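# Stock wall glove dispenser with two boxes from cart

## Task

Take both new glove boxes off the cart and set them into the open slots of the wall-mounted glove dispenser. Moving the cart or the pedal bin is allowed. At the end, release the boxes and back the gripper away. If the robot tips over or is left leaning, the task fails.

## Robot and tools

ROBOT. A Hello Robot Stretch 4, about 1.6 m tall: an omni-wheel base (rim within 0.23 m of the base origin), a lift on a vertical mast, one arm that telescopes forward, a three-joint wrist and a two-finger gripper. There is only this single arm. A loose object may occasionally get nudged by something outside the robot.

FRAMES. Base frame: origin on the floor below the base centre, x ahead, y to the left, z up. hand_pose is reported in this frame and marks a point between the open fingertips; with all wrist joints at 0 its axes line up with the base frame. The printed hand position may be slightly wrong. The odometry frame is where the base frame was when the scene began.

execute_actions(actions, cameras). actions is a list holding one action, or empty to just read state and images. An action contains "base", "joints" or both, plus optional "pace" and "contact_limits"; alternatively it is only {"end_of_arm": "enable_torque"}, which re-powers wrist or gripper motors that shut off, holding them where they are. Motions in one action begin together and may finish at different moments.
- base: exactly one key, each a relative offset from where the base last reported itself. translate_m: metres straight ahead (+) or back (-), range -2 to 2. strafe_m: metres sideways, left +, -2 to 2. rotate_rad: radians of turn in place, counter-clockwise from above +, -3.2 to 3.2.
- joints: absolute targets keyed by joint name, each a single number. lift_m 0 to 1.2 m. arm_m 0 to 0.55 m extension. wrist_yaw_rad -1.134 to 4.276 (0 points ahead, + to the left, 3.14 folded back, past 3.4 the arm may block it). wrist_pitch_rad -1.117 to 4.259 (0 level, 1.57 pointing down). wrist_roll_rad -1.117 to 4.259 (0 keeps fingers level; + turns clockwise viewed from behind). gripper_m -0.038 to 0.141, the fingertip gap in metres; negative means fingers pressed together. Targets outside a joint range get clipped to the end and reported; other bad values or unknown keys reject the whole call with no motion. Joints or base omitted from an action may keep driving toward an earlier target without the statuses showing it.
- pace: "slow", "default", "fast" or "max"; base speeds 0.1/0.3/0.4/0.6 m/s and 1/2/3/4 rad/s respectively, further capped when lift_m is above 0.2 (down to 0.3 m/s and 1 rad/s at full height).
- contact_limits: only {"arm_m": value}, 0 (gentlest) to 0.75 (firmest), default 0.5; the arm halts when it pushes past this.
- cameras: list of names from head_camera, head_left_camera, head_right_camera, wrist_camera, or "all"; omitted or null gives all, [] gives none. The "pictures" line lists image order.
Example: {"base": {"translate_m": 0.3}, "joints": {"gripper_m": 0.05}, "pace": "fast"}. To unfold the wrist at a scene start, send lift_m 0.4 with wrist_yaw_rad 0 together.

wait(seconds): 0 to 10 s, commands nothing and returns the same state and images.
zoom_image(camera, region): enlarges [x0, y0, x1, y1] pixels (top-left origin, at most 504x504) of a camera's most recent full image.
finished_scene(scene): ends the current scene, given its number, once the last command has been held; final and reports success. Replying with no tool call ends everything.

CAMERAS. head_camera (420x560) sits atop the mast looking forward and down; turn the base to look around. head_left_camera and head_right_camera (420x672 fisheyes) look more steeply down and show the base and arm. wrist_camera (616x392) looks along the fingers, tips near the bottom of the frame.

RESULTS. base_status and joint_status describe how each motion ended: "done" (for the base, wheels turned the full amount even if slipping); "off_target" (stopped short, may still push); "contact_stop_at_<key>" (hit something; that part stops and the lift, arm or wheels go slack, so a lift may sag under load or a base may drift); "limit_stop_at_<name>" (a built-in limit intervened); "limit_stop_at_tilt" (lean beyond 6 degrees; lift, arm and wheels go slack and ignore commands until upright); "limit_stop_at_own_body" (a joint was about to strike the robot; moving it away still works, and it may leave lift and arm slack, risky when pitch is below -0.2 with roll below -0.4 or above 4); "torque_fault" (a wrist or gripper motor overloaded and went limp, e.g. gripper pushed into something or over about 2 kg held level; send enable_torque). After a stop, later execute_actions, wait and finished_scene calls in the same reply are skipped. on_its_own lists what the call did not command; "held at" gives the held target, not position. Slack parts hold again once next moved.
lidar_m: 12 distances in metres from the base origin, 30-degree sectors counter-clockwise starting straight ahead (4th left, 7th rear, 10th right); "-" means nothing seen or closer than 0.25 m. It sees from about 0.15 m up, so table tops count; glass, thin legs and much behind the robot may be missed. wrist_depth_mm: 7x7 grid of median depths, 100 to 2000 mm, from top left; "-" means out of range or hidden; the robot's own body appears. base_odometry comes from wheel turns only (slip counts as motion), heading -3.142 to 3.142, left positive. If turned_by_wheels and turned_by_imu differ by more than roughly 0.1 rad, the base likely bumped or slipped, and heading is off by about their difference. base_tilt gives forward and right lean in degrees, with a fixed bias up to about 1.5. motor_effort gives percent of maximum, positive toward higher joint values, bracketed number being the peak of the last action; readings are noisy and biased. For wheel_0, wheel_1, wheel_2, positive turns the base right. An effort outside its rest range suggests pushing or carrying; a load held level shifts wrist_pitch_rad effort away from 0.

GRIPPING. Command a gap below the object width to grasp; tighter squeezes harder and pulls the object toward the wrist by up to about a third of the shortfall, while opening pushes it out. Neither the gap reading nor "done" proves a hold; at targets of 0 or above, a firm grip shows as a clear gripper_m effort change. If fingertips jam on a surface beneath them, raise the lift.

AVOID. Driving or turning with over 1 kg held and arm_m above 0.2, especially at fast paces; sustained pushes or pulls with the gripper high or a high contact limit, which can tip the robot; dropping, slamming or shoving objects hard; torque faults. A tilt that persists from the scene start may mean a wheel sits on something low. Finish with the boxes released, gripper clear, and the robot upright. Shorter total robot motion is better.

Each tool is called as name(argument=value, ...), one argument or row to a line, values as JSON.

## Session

execute_actions(
  actions=[],
)

Scene clock: 0.00 s.
base_odometry: x=+0.000 y=+0.000 heading=+0.000 (m, m, rad; odometry frame)
turned_by_wheels: +0.000 (rad since the last result)
turned_by_imu: +0.000 (rad since the last result)
base_tilt: forward=-0.9 right=+0.0 (deg)
lidar_m: 2.48 2.60 1.19 1.04 1.06 1.30 1.71 1.72 2.26 2.02 1.78 1.96
base_status: not commanded
joint_positions: lift_m=+0.134 arm_m=+0.001 wrist_yaw_rad=+3.138 wrist_pitch_rad=-0.001 wrist_roll_rad=-0.002 gripper_m=+0.057
joint_status: not commanded
motor_effort: lift_m=+19 arm_m=-1 wrist_yaw_rad=+0 wrist_pitch_rad=-8 wrist_roll_rad=+0 gripper_m=-4 wheel_0=+0 wheel_1=+0 wheel_2=+0 (%)
hand_pose: x=-0.1163 y=+0.0885 z=+0.3128 quat_wxyz=(+0.002, +0.000, -0.001, +1.000) (m; base frame)
wrist_depth_mm: - 145 249 - - - 1921 / - 111 144 - - - 1229 / - 115 143 - - - 1229 / - 132 167 - - - 1205 / 201 1808 1756 1983 - - 1255 / 220 1430 209 1336 195 1308 1182 / 218 854 798 135 842 788 842
pictures: head_camera, head_left_camera, head_right_camera, wrist_camera
Images, in order (width x height): head_camera 420x560, head_left_camera 420x672, head_right_camera 420x672, wrist_camera 616x392.

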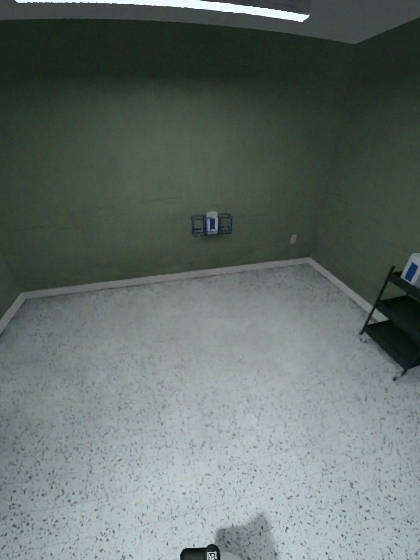

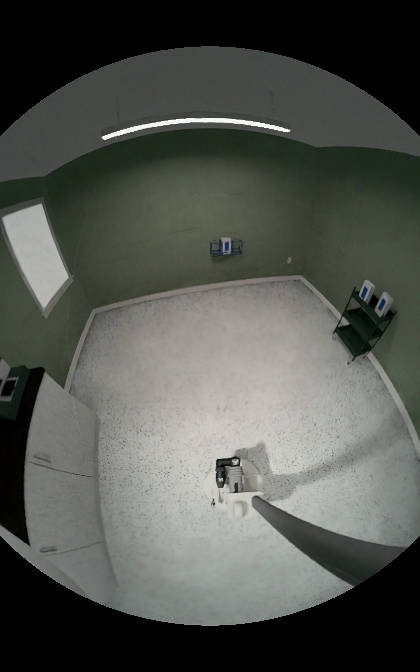

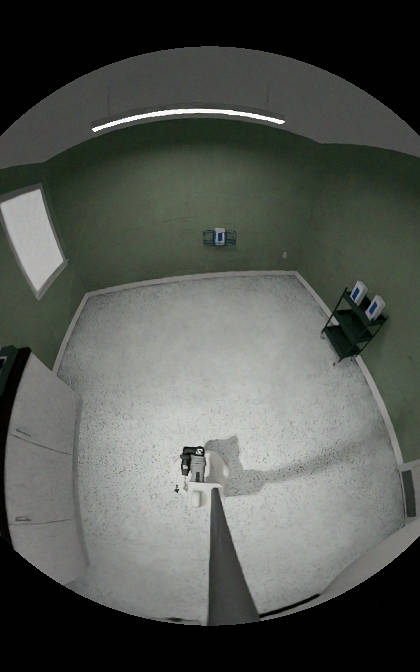

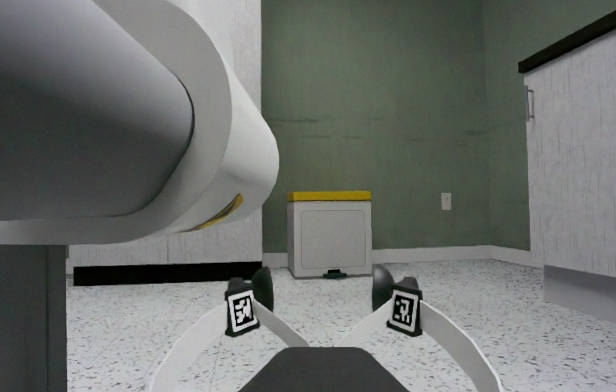

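execute_actions(
  actions=[
    {"base":{"rotate_rad":-1.4},"joints":{"lift_m":0.7,"wrist_yaw_rad":0,"gripper_m":0.14}},
  ],
)

Scene clock: 4.17 s.
base_odometry: x=+0.000 y=+0.000 heading=-1.400 (m, m, rad; odometry frame)
turned_by_wheels: -1.400 (rad since the last result)
turned_by_imu: -1.383 (rad since the last result)
base_tilt: forward=-0.9 right=+0.0 (deg)
lidar_m: 2.02 1.78 2.59 2.52 2.44 1.09 1.06 1.10 1.49 1.70 1.78 2.12
base_status: done
joint_positions: lift_m=+0.700 arm_m=+0.001 wrist_yaw_rad=+0.001 wrist_pitch_rad=-0.001 wrist_roll_rad=-0.002 gripper_m=+0.140
joint_status: all done
motor_effort: lift_m=+22(22) arm_m=-1(1) wrist_yaw_rad=-2(8) wrist_pitch_rad=-9(6) wrist_roll_rad=+1(0) gripper_m=+5(9) wheel_0=+2(12) wheel_1=+2(9) wheel_2=+2(9) (%)
hand_pose: x=+0.4604 y=-0.0873 z=+0.8781 quat_wxyz=(+1.000, -0.001, +0.000, +0.000) (m; base frame)
wrist_depth_mm: 1983 1921 1921 1863 1863 1808 1863 / 1921 1921 1921 1863 1863 1983 1863 / 1863 1863 1863 1921 1863 1808 1808 / 1921 1921 1863 1921 1863 1808 1808 / 1464 1863 1863 1808 1863 1808 1863 / 1921 1708 218 1808 1921 204 1808 / 1808 1808 1808 140 1808 1808 1756
pictures: head_camera, head_left_camera, head_right_camera, wrist_camera
Images, in order (width x height): head_camera 420x560, head_left_camera 420x672, head_right_camera 420x672, wrist_camera 616x392.

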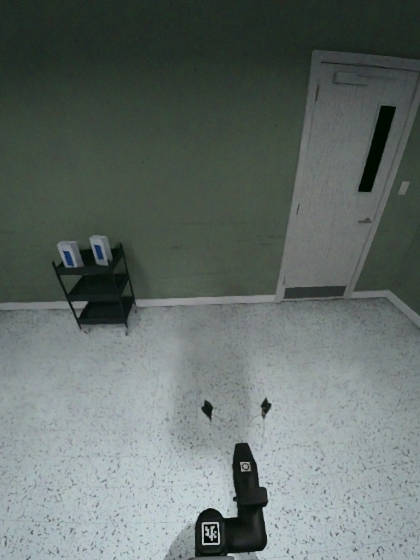

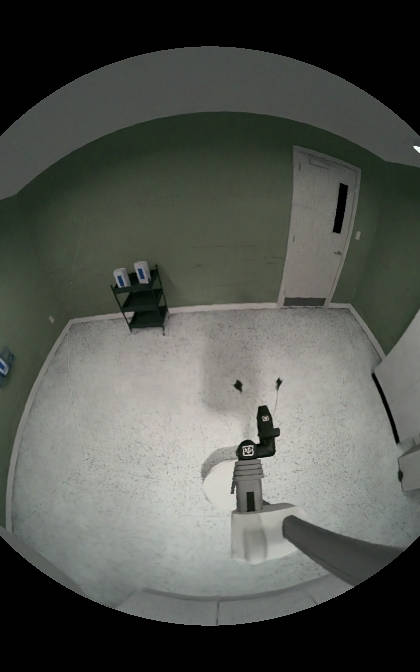

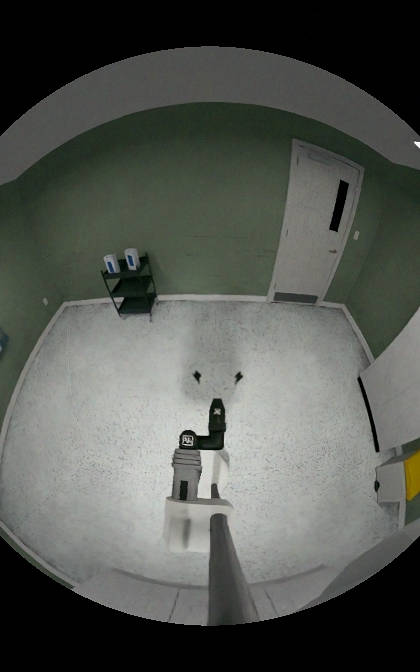

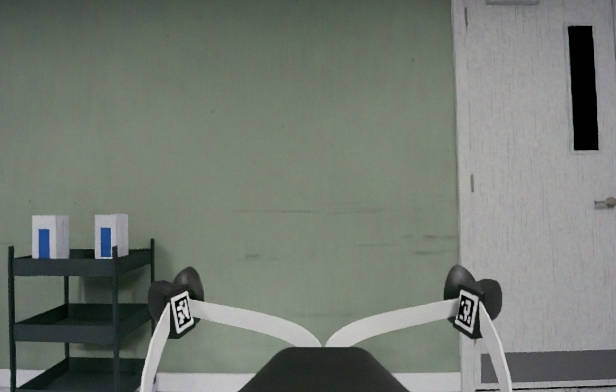

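execute_actions(
  actions=[
    {"base":{"strafe_m":0.85},"pace":"fast"},
  ],
  cameras=[],
)

execute_actions(
  actions=[
    {"base":{"translate_m":0.85},"pace":"fast"},
  ],
  cameras=["head_camera","wrist_camera"],
)

Scene clock: 9.40 s.
base_odometry: x=+0.838 y=+0.145 heading=-1.399 (m, m, rad; odometry frame)
turned_by_wheels: +0.000 (rad since the last result)
turned_by_imu: -0.004 (rad since the last result)
base_tilt: forward=-0.9 right=+0.0 (deg)
lidar_m: 1.60 2.09 1.72 1.67 1.79 1.79 1.08 1.10 1.52 2.56 2.65 2.11
base_status: done
joint_positions: lift_m=+0.700 arm_m=+0.001 wrist_yaw_rad=+0.000 wrist_pitch_rad=-0.001 wrist_roll_rad=-0.002 gripper_m=+0.140
joint_status: not commanded
motor_effort: lift_m=+22(22) arm_m=-1(1) wrist_yaw_rad=-1(2) wrist_pitch_rad=-6(9) wrist_roll_rad=-2(0) gripper_m=-3(1) wheel_0=+0(15) wheel_1=+1(14) wheel_2=+0(1) (%)
hand_pose: x=+0.4603 y=-0.0874 z=+0.8782 quat_wxyz=(+1.000, -0.001, +0.000, +0.000) (m; base frame)
wrist_depth_mm: 1808 1863 1921 1863 1863 1863 1863 / 1921 1863 1863 1921 1983 1863 1808 / 1921 1808 1921 1808 1808 1808 1808 / 1863 1808 1921 1863 1921 1863 1863 / 1983 1921 1499 1756 1808 1863 1808 / 1863 1921 218 1921 1756 204 1808 / 1863 1863 1808 141 1863 1863 1808
pictures: none
No camera images: the call's "cameras" was empty. Leave "cameras" out to get every camera's image.

Scene clock: 12.87 s.
base_odometry: x=+0.983 y=-0.693 heading=-1.399 (m, m, rad; odometry frame)
turned_by_wheels: +0.000 (rad since the last result)
turned_by_imu: -0.003 (rad since the last result)
base_tilt: forward=-0.8 right=+0.0 (deg)
lidar_m: 0.75 0.78 1.65 1.64 1.70 2.47 1.92 2.03 2.68 2.54 1.72 1.23
base_status: done
joint_positions: lift_m=+0.700 arm_m=+0.001 wrist_yaw_rad=+0.000 wrist_pitch_rad=-0.001 wrist_roll_rad=-0.002 gripper_m=+0.140
joint_status: not commanded
motor_effort: lift_m=+22(22) arm_m=-1(1) wrist_yaw_rad=-1(1) wrist_pitch_rad=-6(5) wrist_roll_rad=+1(0) gripper_m=-2(0) wheel_0=+1(7) wheel_1=+1(7) wheel_2=+1(15) (%)
hand_pose: x=+0.4603 y=-0.0874 z=+0.8782 quat_wxyz=(+1.000, -0.001, +0.000, +0.000) (m; base frame)
wrist_depth_mm: 1025 1008 991 991 991 976 976 / 1025 1008 991 991 976 976 976 / 1025 1025 991 976 991 960 976 / 976 991 960 991 976 960 976 / 991 609 991 732 946 960 960 / 991 597 217 699 976 204 946 / 768 554 549 141 976 960 946
pictures: head_camera, wrist_camera
Images, in order (width x height): head_camera 420x560, wrist_camera 616x392.

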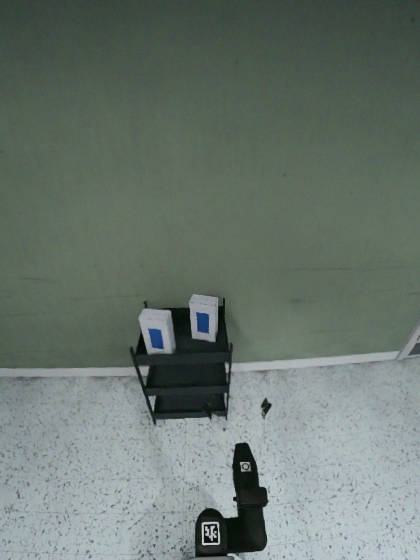

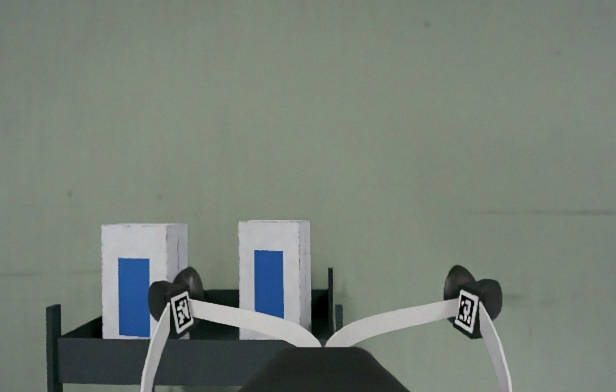

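execute_actions(
  actions=[
    {"base":{"strafe_m":0.2},"joints":{"lift_m":0.63,"arm_m":0.25,"wrist_yaw_rad":-0.25}},
  ],
  cameras=["head_camera","wrist_camera"],
)

Scene clock: 17.90 s.
base_odometry: x=+1.180 y=-0.658 heading=-1.399 (m, m, rad; odometry frame)
turned_by_wheels: +0.000 (rad since the last result)
turned_by_imu: -0.003 (rad since the last result)
base_tilt: forward=-0.8 right=+0.0 (deg)
lidar_m: 0.74 1.22 1.62 1.46 1.48 2.16 1.99 2.01 2.71 2.75 1.75 0.79
base_status: done
joint_positions: lift_m=+0.630 arm_m=+0.249 wrist_yaw_rad=-0.250 wrist_pitch_rad=-0.001 wrist_roll_rad=-0.002 gripper_m=+0.140
joint_status: all done
motor_effort: lift_m=+15(21) arm_m=+5(4) wrist_yaw_rad=-1(4) wrist_pitch_rad=-6(7) wrist_roll_rad=+1(0) gripper_m=-2(1) wheel_0=-2(12) wheel_1=+2(13) wheel_2=+0(0) (%)
hand_pose: x=+0.6780 y=-0.1560 z=+0.8088 quat_wxyz=(+0.992, -0.001, +0.000, -0.125) (m; base frame)
wrist_depth_mm: 661 691 732 768 831 866 946 / 654 691 741 768 831 878 931 / 654 683 732 768 820 866 931 / 332 334 723 469 820 854 931 / 329 332 715 469 809 854 904 / 330 329 216 466 488 205 904 / 327 330 314 141 349 854 917
pictures: head_camera, wrist_camera
Images, in order (width x height): head_camera 420x560, wrist_camera 616x392.

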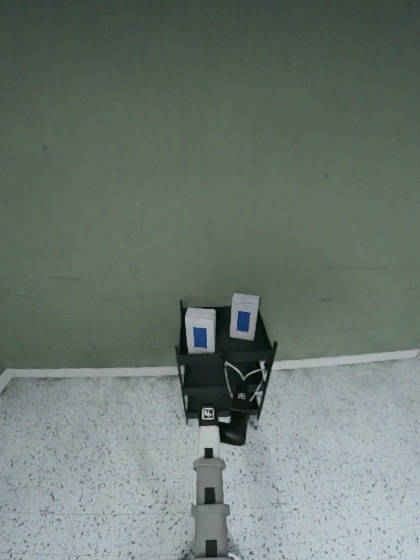

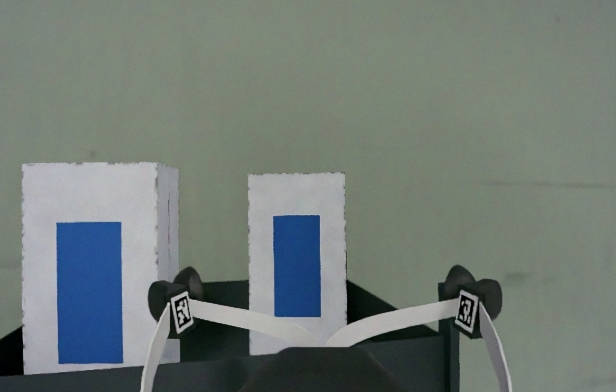

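execute_actions(
  actions=[
    {"base":{"strafe_m":0.199},"joints":{"arm_m":0.30}},
  ],
  cameras=["wrist_camera"],
)

Scene clock: 22.60 s.
base_odometry: x=+1.376 y=-0.624 heading=-1.399 (m, m, rad; odometry frame)
turned_by_wheels: +0.000 (rad since the last result)
turned_by_imu: -0.002 (rad since the last result)
base_tilt: forward=-0.8 right=+0.0 (deg)
lidar_m: 0.74 1.18 1.39 1.26 1.29 1.89 2.27 2.00 2.73 2.94 1.72 0.77
base_status: done
joint_positions: lift_m=+0.630 arm_m=+0.299 wrist_yaw_rad=-0.250 wrist_pitch_rad=-0.001 wrist_roll_rad=-0.002 gripper_m=+0.140
joint_status: all done
motor_effort: lift_m=+15(15) arm_m=+5(5) wrist_yaw_rad=+0(1) wrist_pitch_rad=-8(5) wrist_roll_rad=+0(0) gripper_m=-3(2) wheel_0=-1(14) wheel_1=+2(10) wheel_2=+0(1) (%)
hand_pose: x=+0.7280 y=-0.1561 z=+0.8088 quat_wxyz=(+0.992, -0.001, +0.000, -0.125) (m; base frame)
wrist_depth_mm: 609 647 683 723 768 809 854 / 603 647 661 715 759 809 866 / 609 634 668 707 759 798 866 / 603 634 654 324 466 462 854 / 597 634 661 322 466 462 854 / 597 621 217 319 325 204 820 / 597 621 394 141 322 306 322
pictures: wrist_camera
Images, in order (width x height): wrist_camera 616x392.

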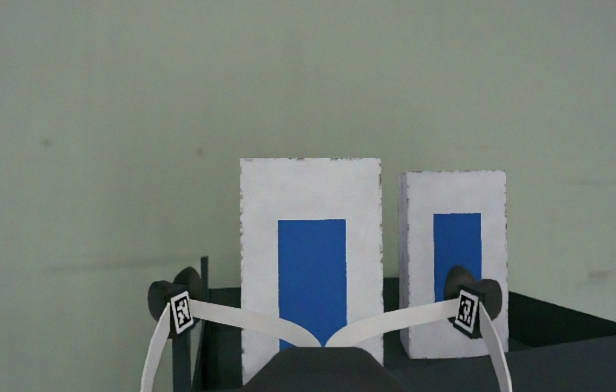

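execute_actions(
  actions=[
    {"base":{"strafe_m":-0.028},"joints":{"arm_m":0.447},"pace":"slow"},
  ],
  cameras=["wrist_camera"],
)

Scene clock: 26.97 s.
base_odometry: x=+1.348 y=-0.629 heading=-1.399 (m, m, rad; odometry frame)
turned_by_wheels: +0.000 (rad since the last result)
turned_by_imu: -0.002 (rad since the last result)
base_tilt: forward=-0.8 right=+0.0 (deg)
lidar_m: 0.75 1.22 1.44 1.28 1.32 1.95 2.12 2.00 2.74 2.91 1.71 0.78
base_status: done
joint_positions: lift_m=+0.630 arm_m=+0.446 wrist_yaw_rad=-0.251 wrist_pitch_rad=-0.002 wrist_roll_rad=-0.002 gripper_m=+0.140
joint_status: all done
motor_effort: lift_m=+14(15) arm_m=+5(4) wrist_yaw_rad=+1(2) wrist_pitch_rad=-7(7) wrist_roll_rad=+0(0) gripper_m=+0(1) wheel_0=+5(8) wheel_1=-4(7) wheel_2=+0(0) (%)
hand_pose: x=+0.8748 y=-0.1562 z=+0.8090 quat_wxyz=(+0.992, -0.001, -0.001, -0.125) (m; base frame)
wrist_depth_mm: 484 504 535 564 597 640 683 / 473 500 530 559 591 634 668 / 480 496 517 206 193 621 668 / 473 500 218 201 190 315 312 / 469 496 216 198 187 314 310 / 473 488 206 193 182 200 310 / 473 484 211 137 181 310 310
pictures: wrist_camera
Images, in order (width x height): wrist_camera 616x392.

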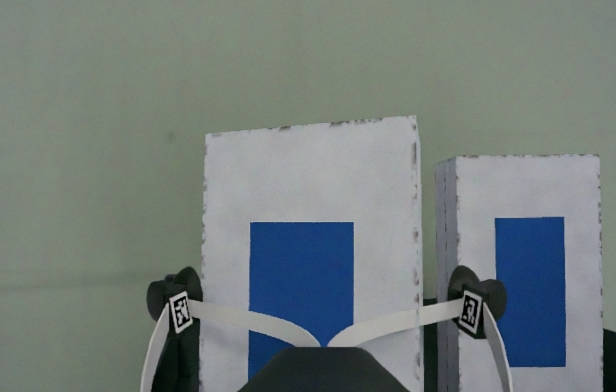

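execute_actions(
  actions=[
    {"joints":{"arm_m":0.35}},
  ],
  cameras=[],
)

execute_actions(
  actions=[
    {"base":{"strafe_m":0.125},"joints":{"wrist_yaw_rad":-0.52}},
  ],
  cameras=["wrist_camera","head_camera"],
)

Scene clock: 32.67 s.
base_odometry: x=+1.348 y=-0.629 heading=-1.399 (m, m, rad; odometry frame)
turned_by_wheels: +0.000 (rad since the last result)
turned_by_imu: -0.002 (rad since the last result)
base_tilt: forward=-0.9 right=-0.1 (deg)
lidar_m: 0.74 1.21 1.43 1.29 1.30 1.92 2.10 2.01 2.72 2.91 1.72 0.80
base_status: not commanded
joint_positions: lift_m=+0.630 arm_m=+0.351 wrist_yaw_rad=-0.250 wrist_pitch_rad=-0.001 wrist_roll_rad=-0.002 gripper_m=+0.140
joint_status: all done
motor_effort: lift_m=+15(15) arm_m=-5(3) wrist_yaw_rad=-1(3) wrist_pitch_rad=-7(8) wrist_roll_rad=-1(1) gripper_m=+0(2) wheel_0=+5(5) wheel_1=-4(4) wheel_2=+0(0) (%)
hand_pose: x=+0.7796 y=-0.1561 z=+0.8087 quat_wxyz=(+0.992, -0.001, +0.000, -0.125) (m; base frame)
wrist_depth_mm: 559 585 627 661 707 750 809 / 559 591 627 668 691 750 788 / 559 591 615 647 683 732 788 / 559 585 297 273 413 407 788 / 559 580 297 272 407 404 768 / 559 569 217 270 407 204 768 / 549 334 294 140 407 402 407
pictures: none
No camera images: the call's "cameras" was empty. Leave "cameras" out to get every camera's image.

Scene clock: 34.27 s.
base_odometry: x=+1.471 y=-0.608 heading=-1.399 (m, m, rad; odometry frame)
turned_by_wheels: +0.000 (rad since the last result)
turned_by_imu: -0.001 (rad since the last result)
base_tilt: forward=-0.8 right=-0.1 (deg)
lidar_m: 0.76 1.20 1.30 1.14 1.19 1.76 2.56 2.05 2.70 3.05 1.71 0.78
base_status: done
joint_positions: lift_m=+0.630 arm_m=+0.351 wrist_yaw_rad=-0.520 wrist_pitch_rad=-0.001 wrist_roll_rad=-0.002 gripper_m=+0.140
joint_status: all done
motor_effort: lift_m=+14(15) arm_m=-4(4) wrist_yaw_rad=-2(7) wrist_pitch_rad=-6(8) wrist_roll_rad=+0(1) gripper_m=+0(0) wheel_0=-3(16) wheel_1=+1(12) wheel_2=+0(1) (%)
hand_pose: x=+0.7287 y=-0.2191 z=+0.8087 quat_wxyz=(+0.966, -0.001, +0.000, -0.257) (m; base frame)
wrist_depth_mm: 544 597 683 759 878 1078 1281 / 549 597 676 759 891 1060 1308 / 549 597 661 750 891 1060 1281 / 535 597 634 345 521 1042 1255 / 544 591 634 343 512 1008 1229 / 535 569 216 340 500 205 473 / 535 564 345 141 329 353 445
pictures: head_camera, wrist_camera
Images, in order (width x height): head_camera 420x560, wrist_camera 616x392.

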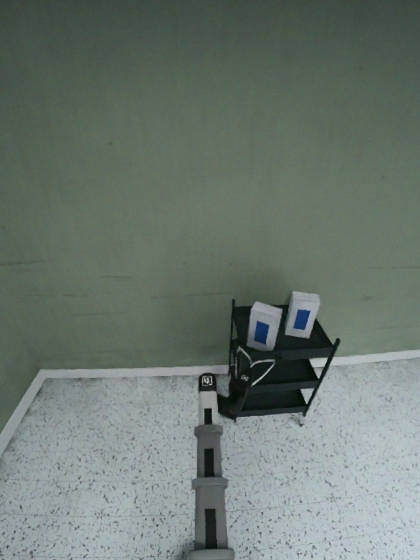

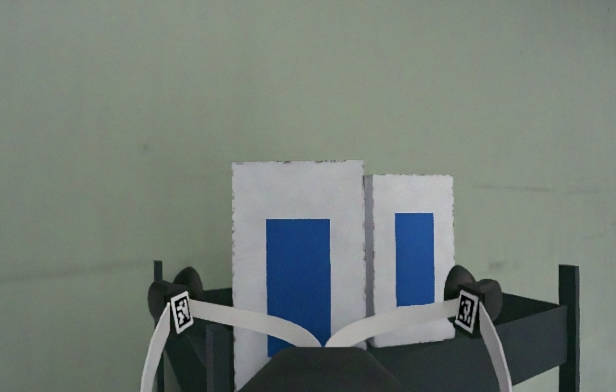

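execute_actions(
  actions=[
    {"base":{"strafe_m":0.023},"joints":{"arm_m":0.364}},
  ],
  cameras=[],
)

execute_actions(
  actions=[
    {"base":{"strafe_m":-0.055},"joints":{"arm_m":0.46},"pace":"slow"},
  ],
  cameras=["wrist_camera"],
)

Scene clock: 37.33 s.
base_odometry: x=+1.494 y=-0.604 heading=-1.399 (m, m, rad; odometry frame)
turned_by_wheels: +0.000 (rad since the last result)
turned_by_imu: -0.001 (rad since the last result)
base_tilt: forward=-0.9 right=-0.1 (deg)
lidar_m: 0.76 1.20 1.30 1.09 1.16 1.69 2.57 2.01 2.68 3.05 1.70 0.79
base_status: done
joint_positions: lift_m=+0.630 arm_m=+0.363 wrist_yaw_rad=-0.520 wrist_pitch_rad=-0.001 wrist_roll_rad=-0.002 gripper_m=+0.140
joint_status: all done
motor_effort: lift_m=+15(15) arm_m=+5(3) wrist_yaw_rad=-1(2) wrist_pitch_rad=-7(8) wrist_roll_rad=+0(0) gripper_m=-2(0) wheel_0=+0(12) wheel_1=+1(13) wheel_2=+0(1) (%)
hand_pose: x=+0.7410 y=-0.2192 z=+0.8087 quat_wxyz=(+0.966, -0.001, +0.000, -0.257) (m; base frame)
wrist_depth_mm: 530 591 661 759 891 1042 1281 / 539 585 661 759 878 1042 1255 / 530 585 654 741 854 1025 1255 / 530 585 661 343 508 1008 1229 / 525 580 654 343 504 1008 1205 / 530 564 218 343 340 205 459 / 521 574 379 140 312 340 410
pictures: none
No camera images: the call's "cameras" was empty. Leave "cameras" out to get every camera's image.

Scene clock: 39.57 s.
base_odometry: x=+1.440 y=-0.613 heading=-1.399 (m, m, rad; odometry frame)
turned_by_wheels: +0.000 (rad since the last result)
turned_by_imu: -0.001 (rad since the last result)
base_tilt: forward=-0.9 right=+0.0 (deg)
lidar_m: 0.76 1.22 1.37 1.18 1.21 1.81 2.46 2.03 2.74 3.01 1.69 0.80
base_status: done
joint_positions: lift_m=+0.630 arm_m=+0.459 wrist_yaw_rad=-0.520 wrist_pitch_rad=-0.001 wrist_roll_rad=-0.002 gripper_m=+0.140
joint_status: all done
motor_effort: lift_m=+15(15) arm_m=+5(5) wrist_yaw_rad=-1(0) wrist_pitch_rad=-9(5) wrist_roll_rad=-1(0) gripper_m=+3(5) wheel_0=+4(8) wheel_1=-5(7) wheel_2=+0(0) (%)
hand_pose: x=+0.8370 y=-0.2192 z=+0.8087 quat_wxyz=(+0.966, -0.001, +0.000, -0.257) (m; base frame)
wrist_depth_mm: 452 504 569 634 750 878 1078 / 455 504 559 640 732 878 1042 / 455 500 549 236 233 866 1078 / 449 496 530 234 231 415 1060 / 445 504 521 234 231 410 1060 / 449 480 218 231 229 204 976 / 449 473 407 141 229 402 407
pictures: wrist_camera
Images, in order (width x height): wrist_camera 616x392.

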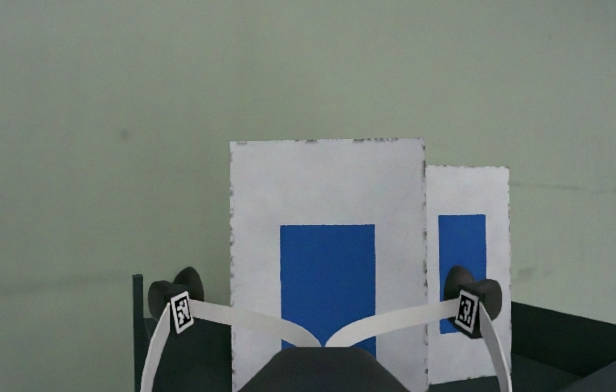

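Good; centre 328. Advance 0.065.

execute_actions(
  actions=[
    {"base":{"strafe_m":-0.034},"joints":{"arm_m":0.516},"pace":"slow"},
  ],
  cameras=["wrist_camera"],
)

Scene clock: 42.10 s.
base_odometry: x=+1.407 y=-0.619 heading=-1.399 (m, m, rad; odometry frame)
turned_by_wheels: +0.000 (rad since the last result)
turned_by_imu: -0.001 (rad since the last result)
base_tilt: forward=-0.8 right=+0.0 (deg)
lidar_m: 0.75 1.21 1.38 1.22 1.25 1.83 2.46 2.03 2.75 2.98 1.70 0.79
base_status: done
joint_positions: lift_m=+0.630 arm_m=+0.515 wrist_yaw_rad=-0.521 wrist_pitch_rad=-0.001 wrist_roll_rad=-0.002 gripper_m=+0.140
joint_status: all done
motor_effort: lift_m=+14(15) arm_m=+5(6) wrist_yaw_rad=+4(4) wrist_pitch_rad=-4(8) wrist_roll_rad=+1(1) gripper_m=+5(3) wheel_0=+5(8) wheel_1=-3(10) wheel_2=+0(2) (%)
hand_pose: x=+0.8926 y=-0.2195 z=+0.8089 quat_wxyz=(+0.966, -0.001, +0.000, -0.258) (m; base frame)
wrist_depth_mm: 410 452 508 580 654 798 946 / 407 449 504 569 661 788 960 / 407 445 477 204 200 750 960 / 407 445 204 199 195 342 917 / 402 442 198 193 190 338 931 / 404 424 191 189 186 196 904 / 402 362 187 135 180 332 375
pictures: wrist_camera
Images, in order (width x height): wrist_camera 616x392.

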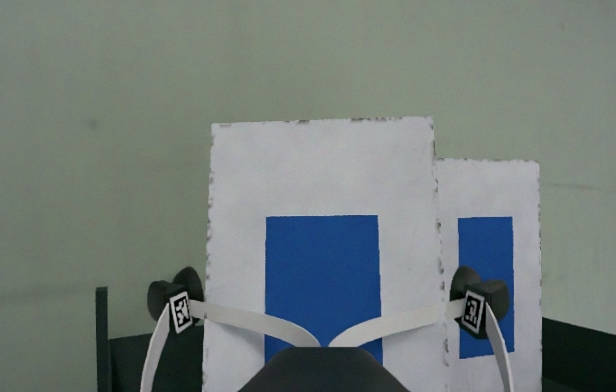

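execute_actions(
  actions=[
    {"joints":{"gripper_m":0.04}},
  ],
  cameras=[],
)

execute_actions(
  actions=[
    {"joints":{"lift_m":0.85}},
  ],
  cameras=["wrist_camera"],
)

Scene clock: 45.33 s.
base_odometry: x=+1.407 y=-0.619 heading=-1.399 (m, m, rad; odometry frame)
turned_by_wheels: +0.000 (rad since the last result)
turned_by_imu: -0.001 (rad since the last result)
base_tilt: forward=-0.9 right=+0.0 (deg)
lidar_m: 0.77 1.20 1.37 1.21 1.26 1.86 2.45 2.01 2.73 2.97 1.70 0.78
base_status: not commanded
joint_positions: lift_m=+0.630 arm_m=+0.515 wrist_yaw_rad=-0.520 wrist_pitch_rad=+0.000 wrist_roll_rad=-0.002 gripper_m=+0.041
joint_status: all done
motor_effort: lift_m=+15(15) arm_m=+4(5) wrist_yaw_rad=+0(5) wrist_pitch_rad=-10(6) wrist_roll_rad=+1(0) gripper_m=-36(37) wheel_0=+5(5) wheel_1=-4(4) wheel_2=+0(0) (%)
hand_pose: x=+0.8930 y=-0.2193 z=+0.8086 quat_wxyz=(+0.966, -0.001, +0.000, -0.257) (m; base frame)
wrist_depth_mm: 407 452 504 574 668 798 960 / 413 452 500 574 668 778 946 / 407 452 198 195 191 759 960 / 407 445 195 189 187 338 960 / 402 449 189 185 182 338 931 / 402 362 182 180 178 176 917 / 397 355 179 177 172 336 353
pictures: none
No camera images: the call's "cameras" was empty. Leave "cameras" out to get every camera's image.

Scene clock: 47.33 s.
base_odometry: x=+1.407 y=-0.619 heading=-1.399 (m, m, rad; odometry frame)
turned_by_wheels: +0.000 (rad since the last result)
turned_by_imu: -0.001 (rad since the last result)
base_tilt: forward=-0.8 right=+0.0 (deg)
lidar_m: 0.75 1.21 1.38 1.21 1.27 1.85 2.45 2.01 2.75 2.96 1.73 0.78
base_status: not commanded
joint_positions: lift_m=+0.849 arm_m=+0.515 wrist_yaw_rad=-0.520 wrist_pitch_rad=+0.005 wrist_roll_rad=-0.002 gripper_m=+0.041
joint_status: all done
on_its_own: wrist_pitch_rad is at rest, and its effort (-24) is outside its rest range (-23 to +23)
motor_effort: lift_m=+25(30) arm_m=+4(5) wrist_yaw_rad=+0(0) wrist_pitch_rad=-24(29) wrist_roll_rad=+0(0) gripper_m=-36(39) wheel_0=+5(5) wheel_1=-3(4) wheel_2=+0(0) (%)
hand_pose: x=+0.8930 y=-0.2192 z=+1.0262 quat_wxyz=(+0.966, +0.000, +0.003, -0.257) (m; base frame)
wrist_depth_mm: 410 449 504 569 661 788 946 / 410 452 508 564 661 788 960 / 404 449 480 204 200 778 946 / 407 452 200 195 192 768 960 / 407 442 191 188 185 778 917 / 399 424 183 180 178 176 931 / 399 433 175 175 169 355 891
pictures: wrist_camera
Images, in order (width x height): wrist_camera 616x392.

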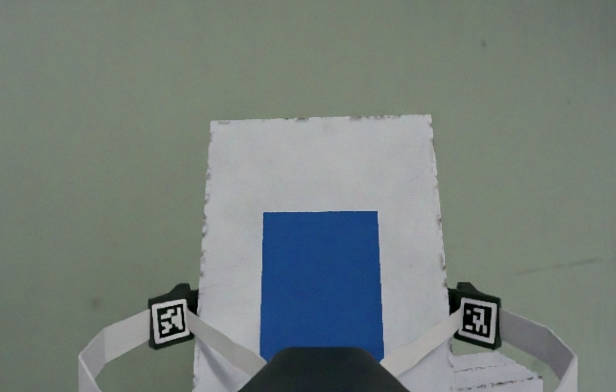

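execute_actions(
  actions=[
    {"base":{"translate_m":-0.3},"joints":{"arm_m":0.1,"wrist_yaw_rad":0,"wrist_pitch_rad":-0.2},"pace":"slow"},
  ],
  cameras=[],
)

execute_actions(
  actions=[
    {"base":{"rotate_rad":1.57}},
  ],
  cameras=[],
)

execute_actions(
  actions=[
    {"base":{"strafe_m":0.34}},
  ],
  cameras=[],
)

execute_actions(
  actions=[
    {"base":{"translate_m":0.2}},
  ],
)

Scene clock: 56.23 s.
base_odometry: x=+1.356 y=-0.324 heading=-1.399 (m, m, rad; odometry frame)
turned_by_wheels: +0.000 (rad since the last result)
turned_by_imu: -0.003 (rad since the last result)
base_tilt: forward=-0.8 right=+0.0 (deg)
lidar_m: 0.46 1.51 1.37 1.18 1.36 1.85 2.26 1.72 2.30 2.98 2.16 0.49
base_status: done
joint_positions: lift_m=+0.850 arm_m=+0.101 wrist_yaw_rad=+0.000 wrist_pitch_rad=-0.192 wrist_roll_rad=-0.002 gripper_m=+0.041
joint_status: all done
on_its_own: wrist_pitch_rad is at rest, and its effort (-28) is outside its rest range (-23 to +23)
motor_effort: lift_m=+24(25) arm_m=-5(5) wrist_yaw_rad=-1(7) wrist_pitch_rad=-28(30) wrist_roll_rad=+0(0) gripper_m=-33(33) wheel_0=-5(5) wheel_1=-5(6) wheel_2=+4(10) (%)
hand_pose: x=+0.5550 y=-0.0874 z=+1.0826 quat_wxyz=(+0.995, -0.001, -0.096, +0.000) (m; base frame)
wrist_depth_mm: 1366 1336 1366 1308 1366 1336 1336 / 1281 1336 1308 1281 1281 1308 1281 / 1281 1281 1229 203 202 1281 1229 / 1255 1205 200 195 193 1182 1205 / 1229 1182 191 188 184 1182 1138 / 1118 1160 182 181 178 176 1138 / 1118 1098 175 175 169 820 1078
pictures: none
No camera images: the call's "cameras" was empty. Leave "cameras" out to get every camera's image.

Scene clock: 58.37 s.
base_odometry: x=+1.356 y=-0.324 heading=+0.170 (m, m, rad; odometry frame)
turned_by_wheels: +1.569 (rad since the last result)
turned_by_imu: +1.548 (rad since the last result)
base_tilt: forward=-0.8 right=+0.0 (deg)
lidar_m: 0.48 1.35 1.81 2.24 1.71 2.30 3.02 2.16 1.10 1.04 1.51 0.51
base_status: done
joint_positions: lift_m=+0.850 arm_m=+0.101 wrist_yaw_rad=+0.000 wrist_pitch_rad=-0.192 wrist_roll_rad=-0.002 gripper_m=+0.041
joint_status: not commanded
on_its_own: wrist_pitch_rad is at rest, and its effort (-27) is outside its rest range (-23 to +23)
motor_effort: lift_m=+24(25) arm_m=-4(5) wrist_yaw_rad=-1(8) wrist_pitch_rad=-27(27) wrist_roll_rad=+1(1) gripper_m=-35(34) wheel_0=-4(8) wheel_1=-3(10) wheel_2=-2(10) (%)
hand_pose: x=+0.5549 y=-0.0874 z=+1.0827 quat_wxyz=(+0.995, -0.001, -0.096, +0.000) (m; base frame)
wrist_depth_mm: 1182 1182 1160 1160 1182 1160 1160 / 1160 1138 1118 1118 1118 1138 1138 / 1078 1078 1078 204 201 1098 1060 / 1042 1060 200 196 193 1078 1025 / 1025 1008 191 187 186 991 1025 / 991 976 183 180 178 177 960 / 960 946 175 176 169 946 946
pictures: none
No camera images: the call's "cameras" was empty. Leave "cameras" out to get every camera's image.

Scene clock: 60.83 s.
base_odometry: x=+1.298 y=+0.011 heading=+0.170 (m, m, rad; odometry frame)
turned_by_wheels: +0.000 (rad since the last result)
turned_by_imu: -0.002 (rad since the last result)
base_tilt: forward=-0.8 right=-0.1 (deg)
lidar_m: 0.48 1.34 1.80 1.91 1.41 1.79 3.00 2.63 1.44 1.39 1.87 0.48
base_status: done
joint_positions: lift_m=+0.850 arm_m=+0.101 wrist_yaw_rad=+0.000 wrist_pitch_rad=-0.192 wrist_roll_rad=-0.002 gripper_m=+0.041
joint_status: not commanded
motor_effort: lift_m=+24(24) arm_m=-5(4) wrist_yaw_rad=+0(2) wrist_pitch_rad=-23(23) wrist_roll_rad=+1(1) gripper_m=-37(37) wheel_0=-2(9) wheel_1=+1(11) wheel_2=+0(2) (%)
hand_pose: x=+0.5549 y=-0.0874 z=+1.0827 quat_wxyz=(+0.995, -0.001, -0.096, +0.000) (m; base frame)
wrist_depth_mm: 1160 1160 1182 1138 1138 1160 1182 / 1118 1138 1078 1138 1118 1118 1078 / 1078 1078 1060 204 201 1078 1060 / 1060 1078 200 195 192 1042 1025 / 1008 991 192 187 185 1008 991 / 976 991 182 180 178 177 976 / 960 931 175 175 169 931 946
pictures: none
No camera images: the call's "cameras" was empty. Leave "cameras" out to get every camera's image.

Scene clock: 62.90 s.
base_odometry: x=+1.495 y=+0.045 heading=+0.170 (m, m, rad; odometry frame)
turned_by_wheels: +0.000 (rad since the last result)
turned_by_imu: -0.001 (rad since the last result)
base_tilt: forward=-0.9 right=+0.0 (deg)
lidar_m: 0.47 1.13 1.54 1.91 1.51 1.82 3.22 2.62 1.47 1.39 1.64 0.51
base_status: done
joint_positions: lift_m=+0.850 arm_m=+0.101 wrist_yaw_rad=+0.000 wrist_pitch_rad=-0.192 wrist_roll_rad=-0.002 gripper_m=+0.041
joint_status: not commanded
on_its_own: wrist_pitch_rad is at rest, and its effort (-27) is outside its rest range (-23 to +23)
motor_effort: lift_m=+24(24) arm_m=-4(5) wrist_yaw_rad=-1(0) wrist_pitch_rad=-27(27) wrist_roll_rad=+1(1) gripper_m=-34(35) wheel_0=+3(11) wheel_1=+4(9) wheel_2=-1(11) (%)
hand_pose: x=+0.5549 y=-0.0874 z=+1.0827 quat_wxyz=(+0.995, -0.001, -0.096, +0.000) (m; base frame)
wrist_depth_mm: 931 917 931 917 931 917 917 / 891 904 904 891 878 878 866 / 866 878 854 204 200 842 866 / 842 842 200 195 193 842 831 / 820 820 191 188 185 809 809 / 778 778 183 180 178 177 778 / 768 750 176 176 169 750 741
pictures: head_camera, head_left_camera, head_right_camera, wrist_camera
Images, in order (width x height): head_camera 420x560, head_left_camera 420x672, head_right_camera 420x672, wrist_camera 616x392.

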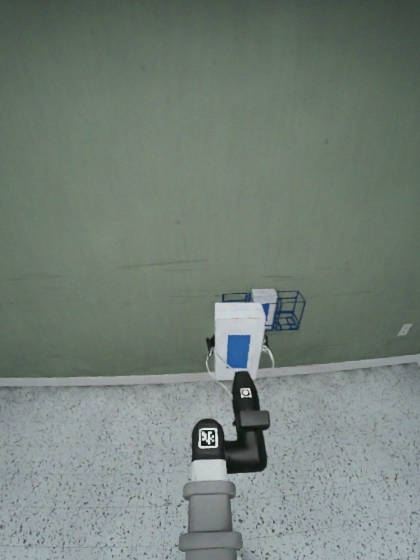

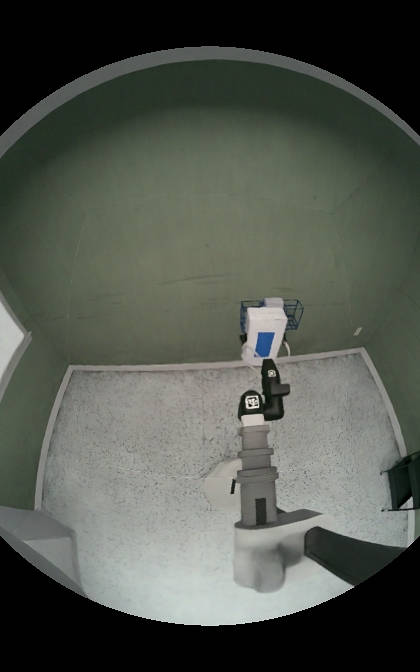

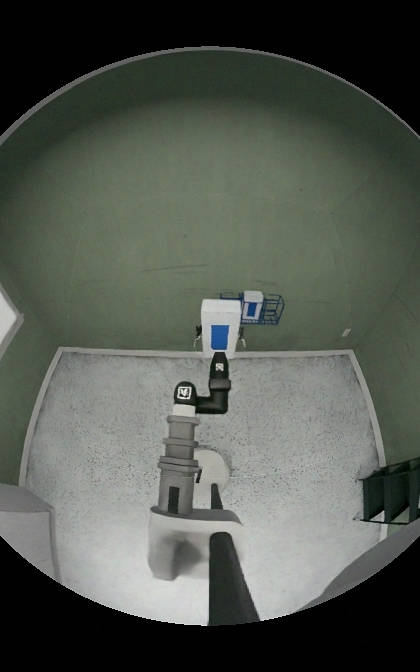

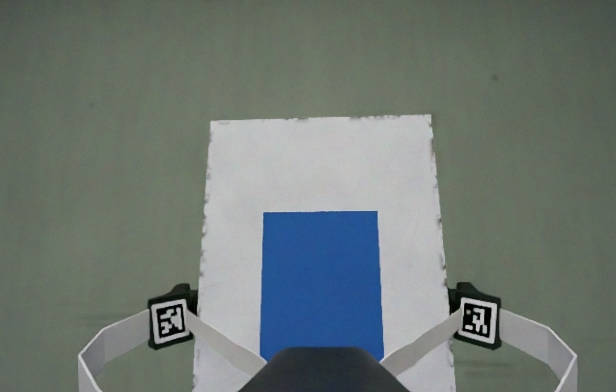

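execute_actions(
  actions=[
    {"base":{"rotate_rad":0.07},"joints":{"lift_m":0.72}},
  ],
  cameras=[],
)

execute_actions(
  actions=[
    {"base":{"translate_m":0.17}},
  ],
  cameras=["head_camera"],
)

Scene clock: 70.73 s.
base_odometry: x=+1.495 y=+0.045 heading=+0.240 (m, m, rad; odometry frame)
turned_by_wheels: +0.069 (rad since the last result)
turned_by_imu: +0.066 (rad since the last result)
base_tilt: forward=-0.8 right=+0.0 (deg)
lidar_m: 0.48 1.17 1.68 1.90 1.53 1.96 3.22 2.49 1.41 1.50 1.54 0.52
base_status: done
joint_positions: lift_m=+0.720 arm_m=+0.101 wrist_yaw_rad=+0.000 wrist_pitch_rad=-0.191 wrist_roll_rad=-0.002 gripper_m=+0.041
joint_status: all done
on_its_own: wrist_pitch_rad is at rest, and its effort (-24) is outside its rest range (-23 to +23)
motor_effort: lift_m=+16(25) arm_m=-4(4) wrist_yaw_rad=-1(6) wrist_pitch_rad=-24(26) wrist_roll_rad=+1(0) gripper_m=-37(36) wheel_0=-4(10) wheel_1=-3(6) wheel_2=-2(8) (%)
hand_pose: x=+0.5549 y=-0.0873 z=+0.9532 quat_wxyz=(+0.995, -0.001, -0.096, +0.000) (m; base frame)
wrist_depth_mm: 976 946 946 931 931 866 878 / 960 946 917 891 878 854 854 / 931 891 866 204 201 820 820 / 891 866 199 196 191 788 778 / 854 831 191 189 185 768 778 / 820 809 183 180 178 177 741 / 820 768 176 175 169 640 621
pictures: none
No camera images: the call's "cameras" was empty. Leave "cameras" out to get every camera's image.

Scene clock: 72.67 s.
base_odometry: x=+1.660 y=+0.086 heading=+0.240 (m, m, rad; odometry frame)
turned_by_wheels: +0.000 (rad since the last result)
turned_by_imu: -0.001 (rad since the last result)
base_tilt: forward=-0.8 right=+0.0 (deg)
lidar_m: 0.47 0.97 1.41 1.87 1.59 1.94 3.40 2.50 1.48 1.78 1.27 0.50
base_status: done
joint_positions: lift_m=+0.720 arm_m=+0.101 wrist_yaw_rad=+0.000 wrist_pitch_rad=-0.191 wrist_roll_rad=-0.002 gripper_m=+0.041
joint_status: not commanded
on_its_own: wrist_pitch_rad is at rest, and its effort (-25) is outside its rest range (-23 to +23)
motor_effort: lift_m=+17(17) arm_m=-4(4) wrist_yaw_rad=-1(1) wrist_pitch_rad=-25(25) wrist_roll_rad=-1(1) gripper_m=-36(37) wheel_0=+4(3) wheel_1=+2(8) wheel_2=-1(11) (%)
hand_pose: x=+0.5549 y=-0.0874 z=+0.9533 quat_wxyz=(+0.995, -0.001, -0.096, +0.000) (m; base frame)
wrist_depth_mm: 778 759 741 715 715 707 676 / 750 741 707 707 691 668 647 / 732 699 683 204 202 654 640 / 691 683 200 195 193 627 621 / 676 654 191 188 185 609 603 / 647 640 183 181 178 176 580 / 634 615 175 176 169 508 492
pictures: head_camera
Images, in order (width x height): head_camera 420x560.

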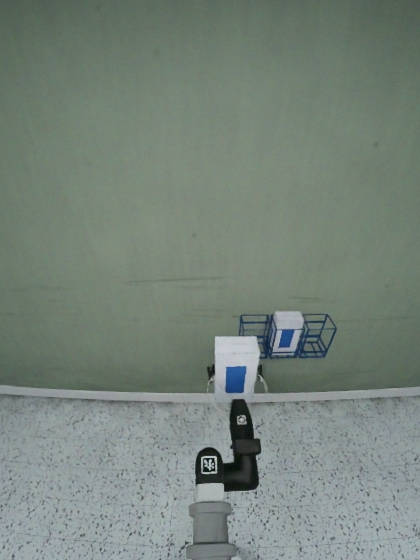

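execute_actions(
  actions=[
    {"base":{"rotate_rad":-0.035}},
  ],
  cameras=[],
)

execute_actions(
  actions=[
    {"base":{"strafe_m":-0.115},"joints":{"arm_m":0.4}},
  ],
  cameras=["head_camera"],
)

zoom_image(
  camera="head_camera",
  region=[170, 280, 310, 390],
)

Scene clock: 77.17 s.
base_odometry: x=+1.660 y=+0.085 heading=+0.205 (m, m, rad; odometry frame)
turned_by_wheels: -0.035 (rad since the last result)
turned_by_imu: -0.036 (rad since the last result)
base_tilt: forward=-0.8 right=+0.0 (deg)
lidar_m: 0.46 0.97 1.33 1.88 1.59 1.89 3.41 2.60 1.46 1.79 1.34 0.50
base_status: done
joint_positions: lift_m=+0.720 arm_m=+0.101 wrist_yaw_rad=+0.000 wrist_pitch_rad=-0.191 wrist_roll_rad=-0.002 gripper_m=+0.041
joint_status: not commanded
on_its_own: wrist_pitch_rad is at rest, and its effort (-26) is outside its rest range (-23 to +23)
motor_effort: lift_m=+17(17) arm_m=-4(4) wrist_yaw_rad=+0(8) wrist_pitch_rad=-26(27) wrist_roll_rad=+0(1) gripper_m=-34(36) wheel_0=+0(10) wheel_1=+4(7) wheel_2=-1(7) (%)
hand_pose: x=+0.5549 y=-0.0874 z=+0.9533 quat_wxyz=(+0.995, -0.001, -0.096, +0.000) (m; base frame)
wrist_depth_mm: 750 759 741 732 715 715 699 / 723 723 707 691 691 683 661 / 707 683 683 204 202 668 661 / 676 683 200 195 192 634 627 / 668 654 191 187 185 621 615 / 634 627 182 181 178 177 591 / 615 615 176 176 168 508 500
pictures: none
No camera images: the call's "cameras" was empty. Leave "cameras" out to get every camera's image.

Scene clock: 79.17 s.
base_odometry: x=+1.684 y=-0.027 heading=+0.205 (m, m, rad; odometry frame)
turned_by_wheels: +0.000 (rad since the last result)
turned_by_imu: -0.001 (rad since the last result)
base_tilt: forward=-0.9 right=+0.0 (deg)
lidar_m: 0.76 0.96 1.36 2.00 1.71 2.02 3.41 2.38 1.38 1.67 1.33 0.87
base_status: done
joint_positions: lift_m=+0.720 arm_m=+0.399 wrist_yaw_rad=+0.000 wrist_pitch_rad=-0.193 wrist_roll_rad=-0.002 gripper_m=+0.041
joint_status: all done
motor_effort: lift_m=+17(16) arm_m=+5(5) wrist_yaw_rad=+0(3) wrist_pitch_rad=-18(27) wrist_roll_rad=+1(1) gripper_m=-35(36) wheel_0=+1(12) wheel_1=-2(10) wheel_2=+0(0) (%)
hand_pose: x=+0.8531 y=-0.0875 z=+0.9538 quat_wxyz=(+0.995, -0.001, -0.097, +0.000) (m; base frame)
wrist_depth_mm: 399 399 389 387 382 377 373 / 384 382 377 370 368 364 357 / 370 370 357 213 211 347 347 / 359 357 207 202 198 340 336 / 347 343 195 190 187 327 324 / 334 332 182 180 178 176 314 / 325 319 172 174 165 303 303
pictures: head_camera
Images, in order (width x height): head_camera 420x560.

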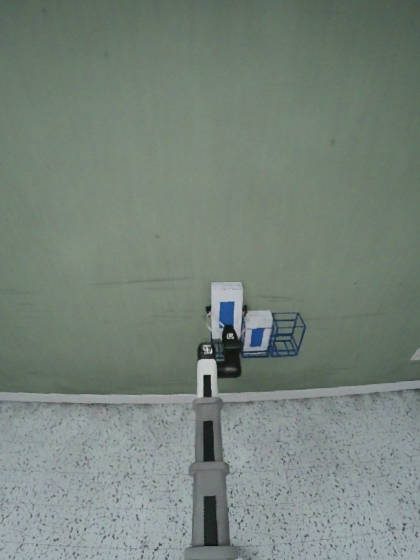

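Region (170, 280, 310, 390) of head_camera's 420x560 image, scaled by 3.600, with more detail than that image has; it fills the top 396 rows of this view, and the rest is white.

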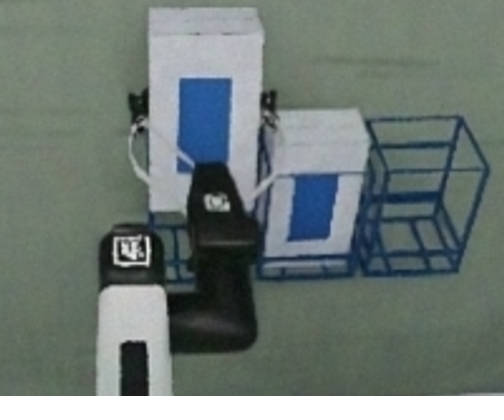

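execute_actions(
  actions=[
    {"base":{"strafe_m":-0.01},"joints":{"arm_m":0.44,"wrist_pitch_rad":-0.23},"pace":"slow"},
  ],
  cameras=["head_camera","head_left_camera"],
)

zoom_image(
  camera="head_camera",
  region=[170, 270, 310, 380],
)

zoom_image(
  camera="head_left_camera",
  region=[200, 270, 310, 380],
)

Scene clock: 84.60 s.
base_odometry: x=+1.686 y=-0.037 heading=+0.205 (m, m, rad; odometry frame)
turned_by_wheels: +0.000 (rad since the last result)
turned_by_imu: -0.002 (rad since the last result)
base_tilt: forward=-0.9 right=+0.0 (deg)
lidar_m: 0.82 0.97 1.35 2.00 1.72 2.05 3.43 2.39 1.36 1.67 1.36 0.89
base_status: done
joint_positions: lift_m=+0.720 arm_m=+0.439 wrist_yaw_rad=+0.000 wrist_pitch_rad=-0.222 wrist_roll_rad=-0.002 gripper_m=+0.041
joint_status: all done
on_its_own: wrist_pitch_rad is at rest, and its effort (-24) is outside its rest range (-23 to +23)
motor_effort: lift_m=+17(16) arm_m=+5(6) wrist_yaw_rad=+0(0) wrist_pitch_rad=-24(29) wrist_roll_rad=+2(1) gripper_m=-35(35) wheel_0=+5(7) wheel_1=-5(7) wheel_2=+0(1) (%)
hand_pose: x=+0.8915 y=-0.0874 z=+0.9618 quat_wxyz=(+0.994, -0.001, -0.111, +0.000) (m; base frame)
wrist_depth_mm: 362 359 355 347 343 338 336 / 347 343 338 336 330 325 325 / 330 329 320 204 202 312 312 / 320 317 200 196 193 303 298 / 307 304 192 187 186 290 289 / 296 291 183 180 178 176 278 / 286 279 175 176 169 270 268
pictures: head_camera, head_left_camera
Images, in order (width x height): head_camera 420x560, head_left_camera 420x672.

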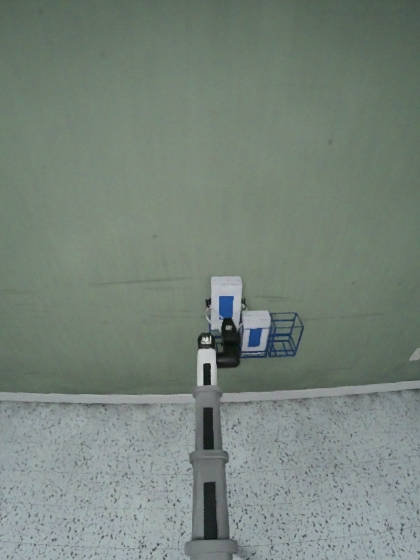

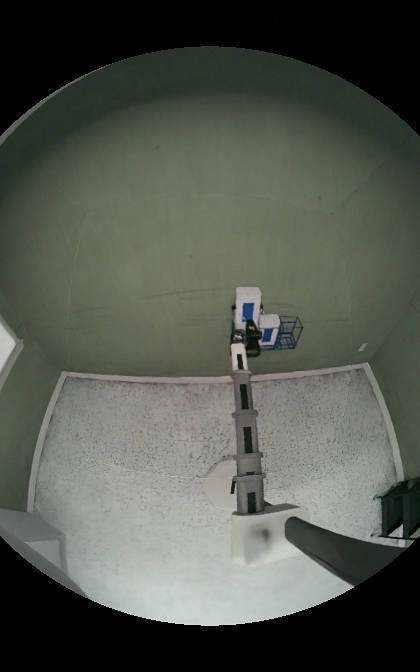

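Region (170, 270, 310, 380) of head_camera's 420x560 image, scaled by 3.600, with more detail than that image has; it fills the top 396 rows of this view, and the rest is white.

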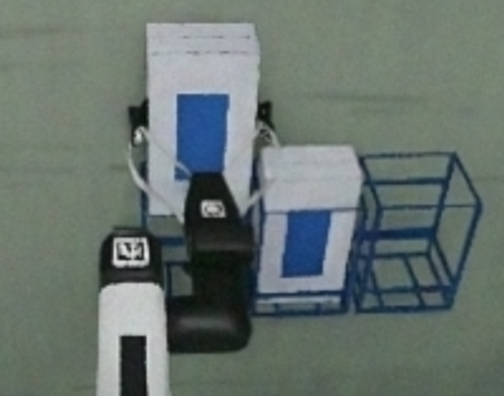

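Region (200, 270, 310, 380) of head_left_camera's 420x672 image, scaled by 4.582, with more detail than that image has.

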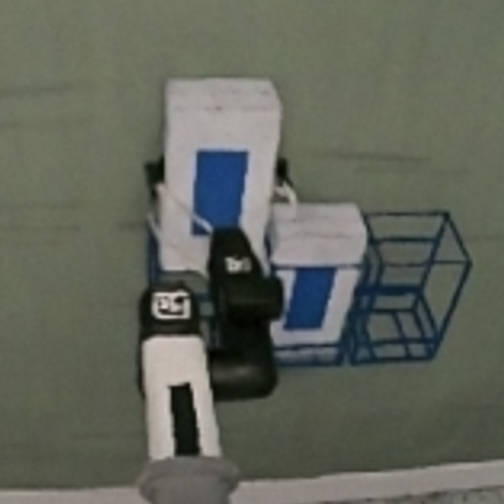

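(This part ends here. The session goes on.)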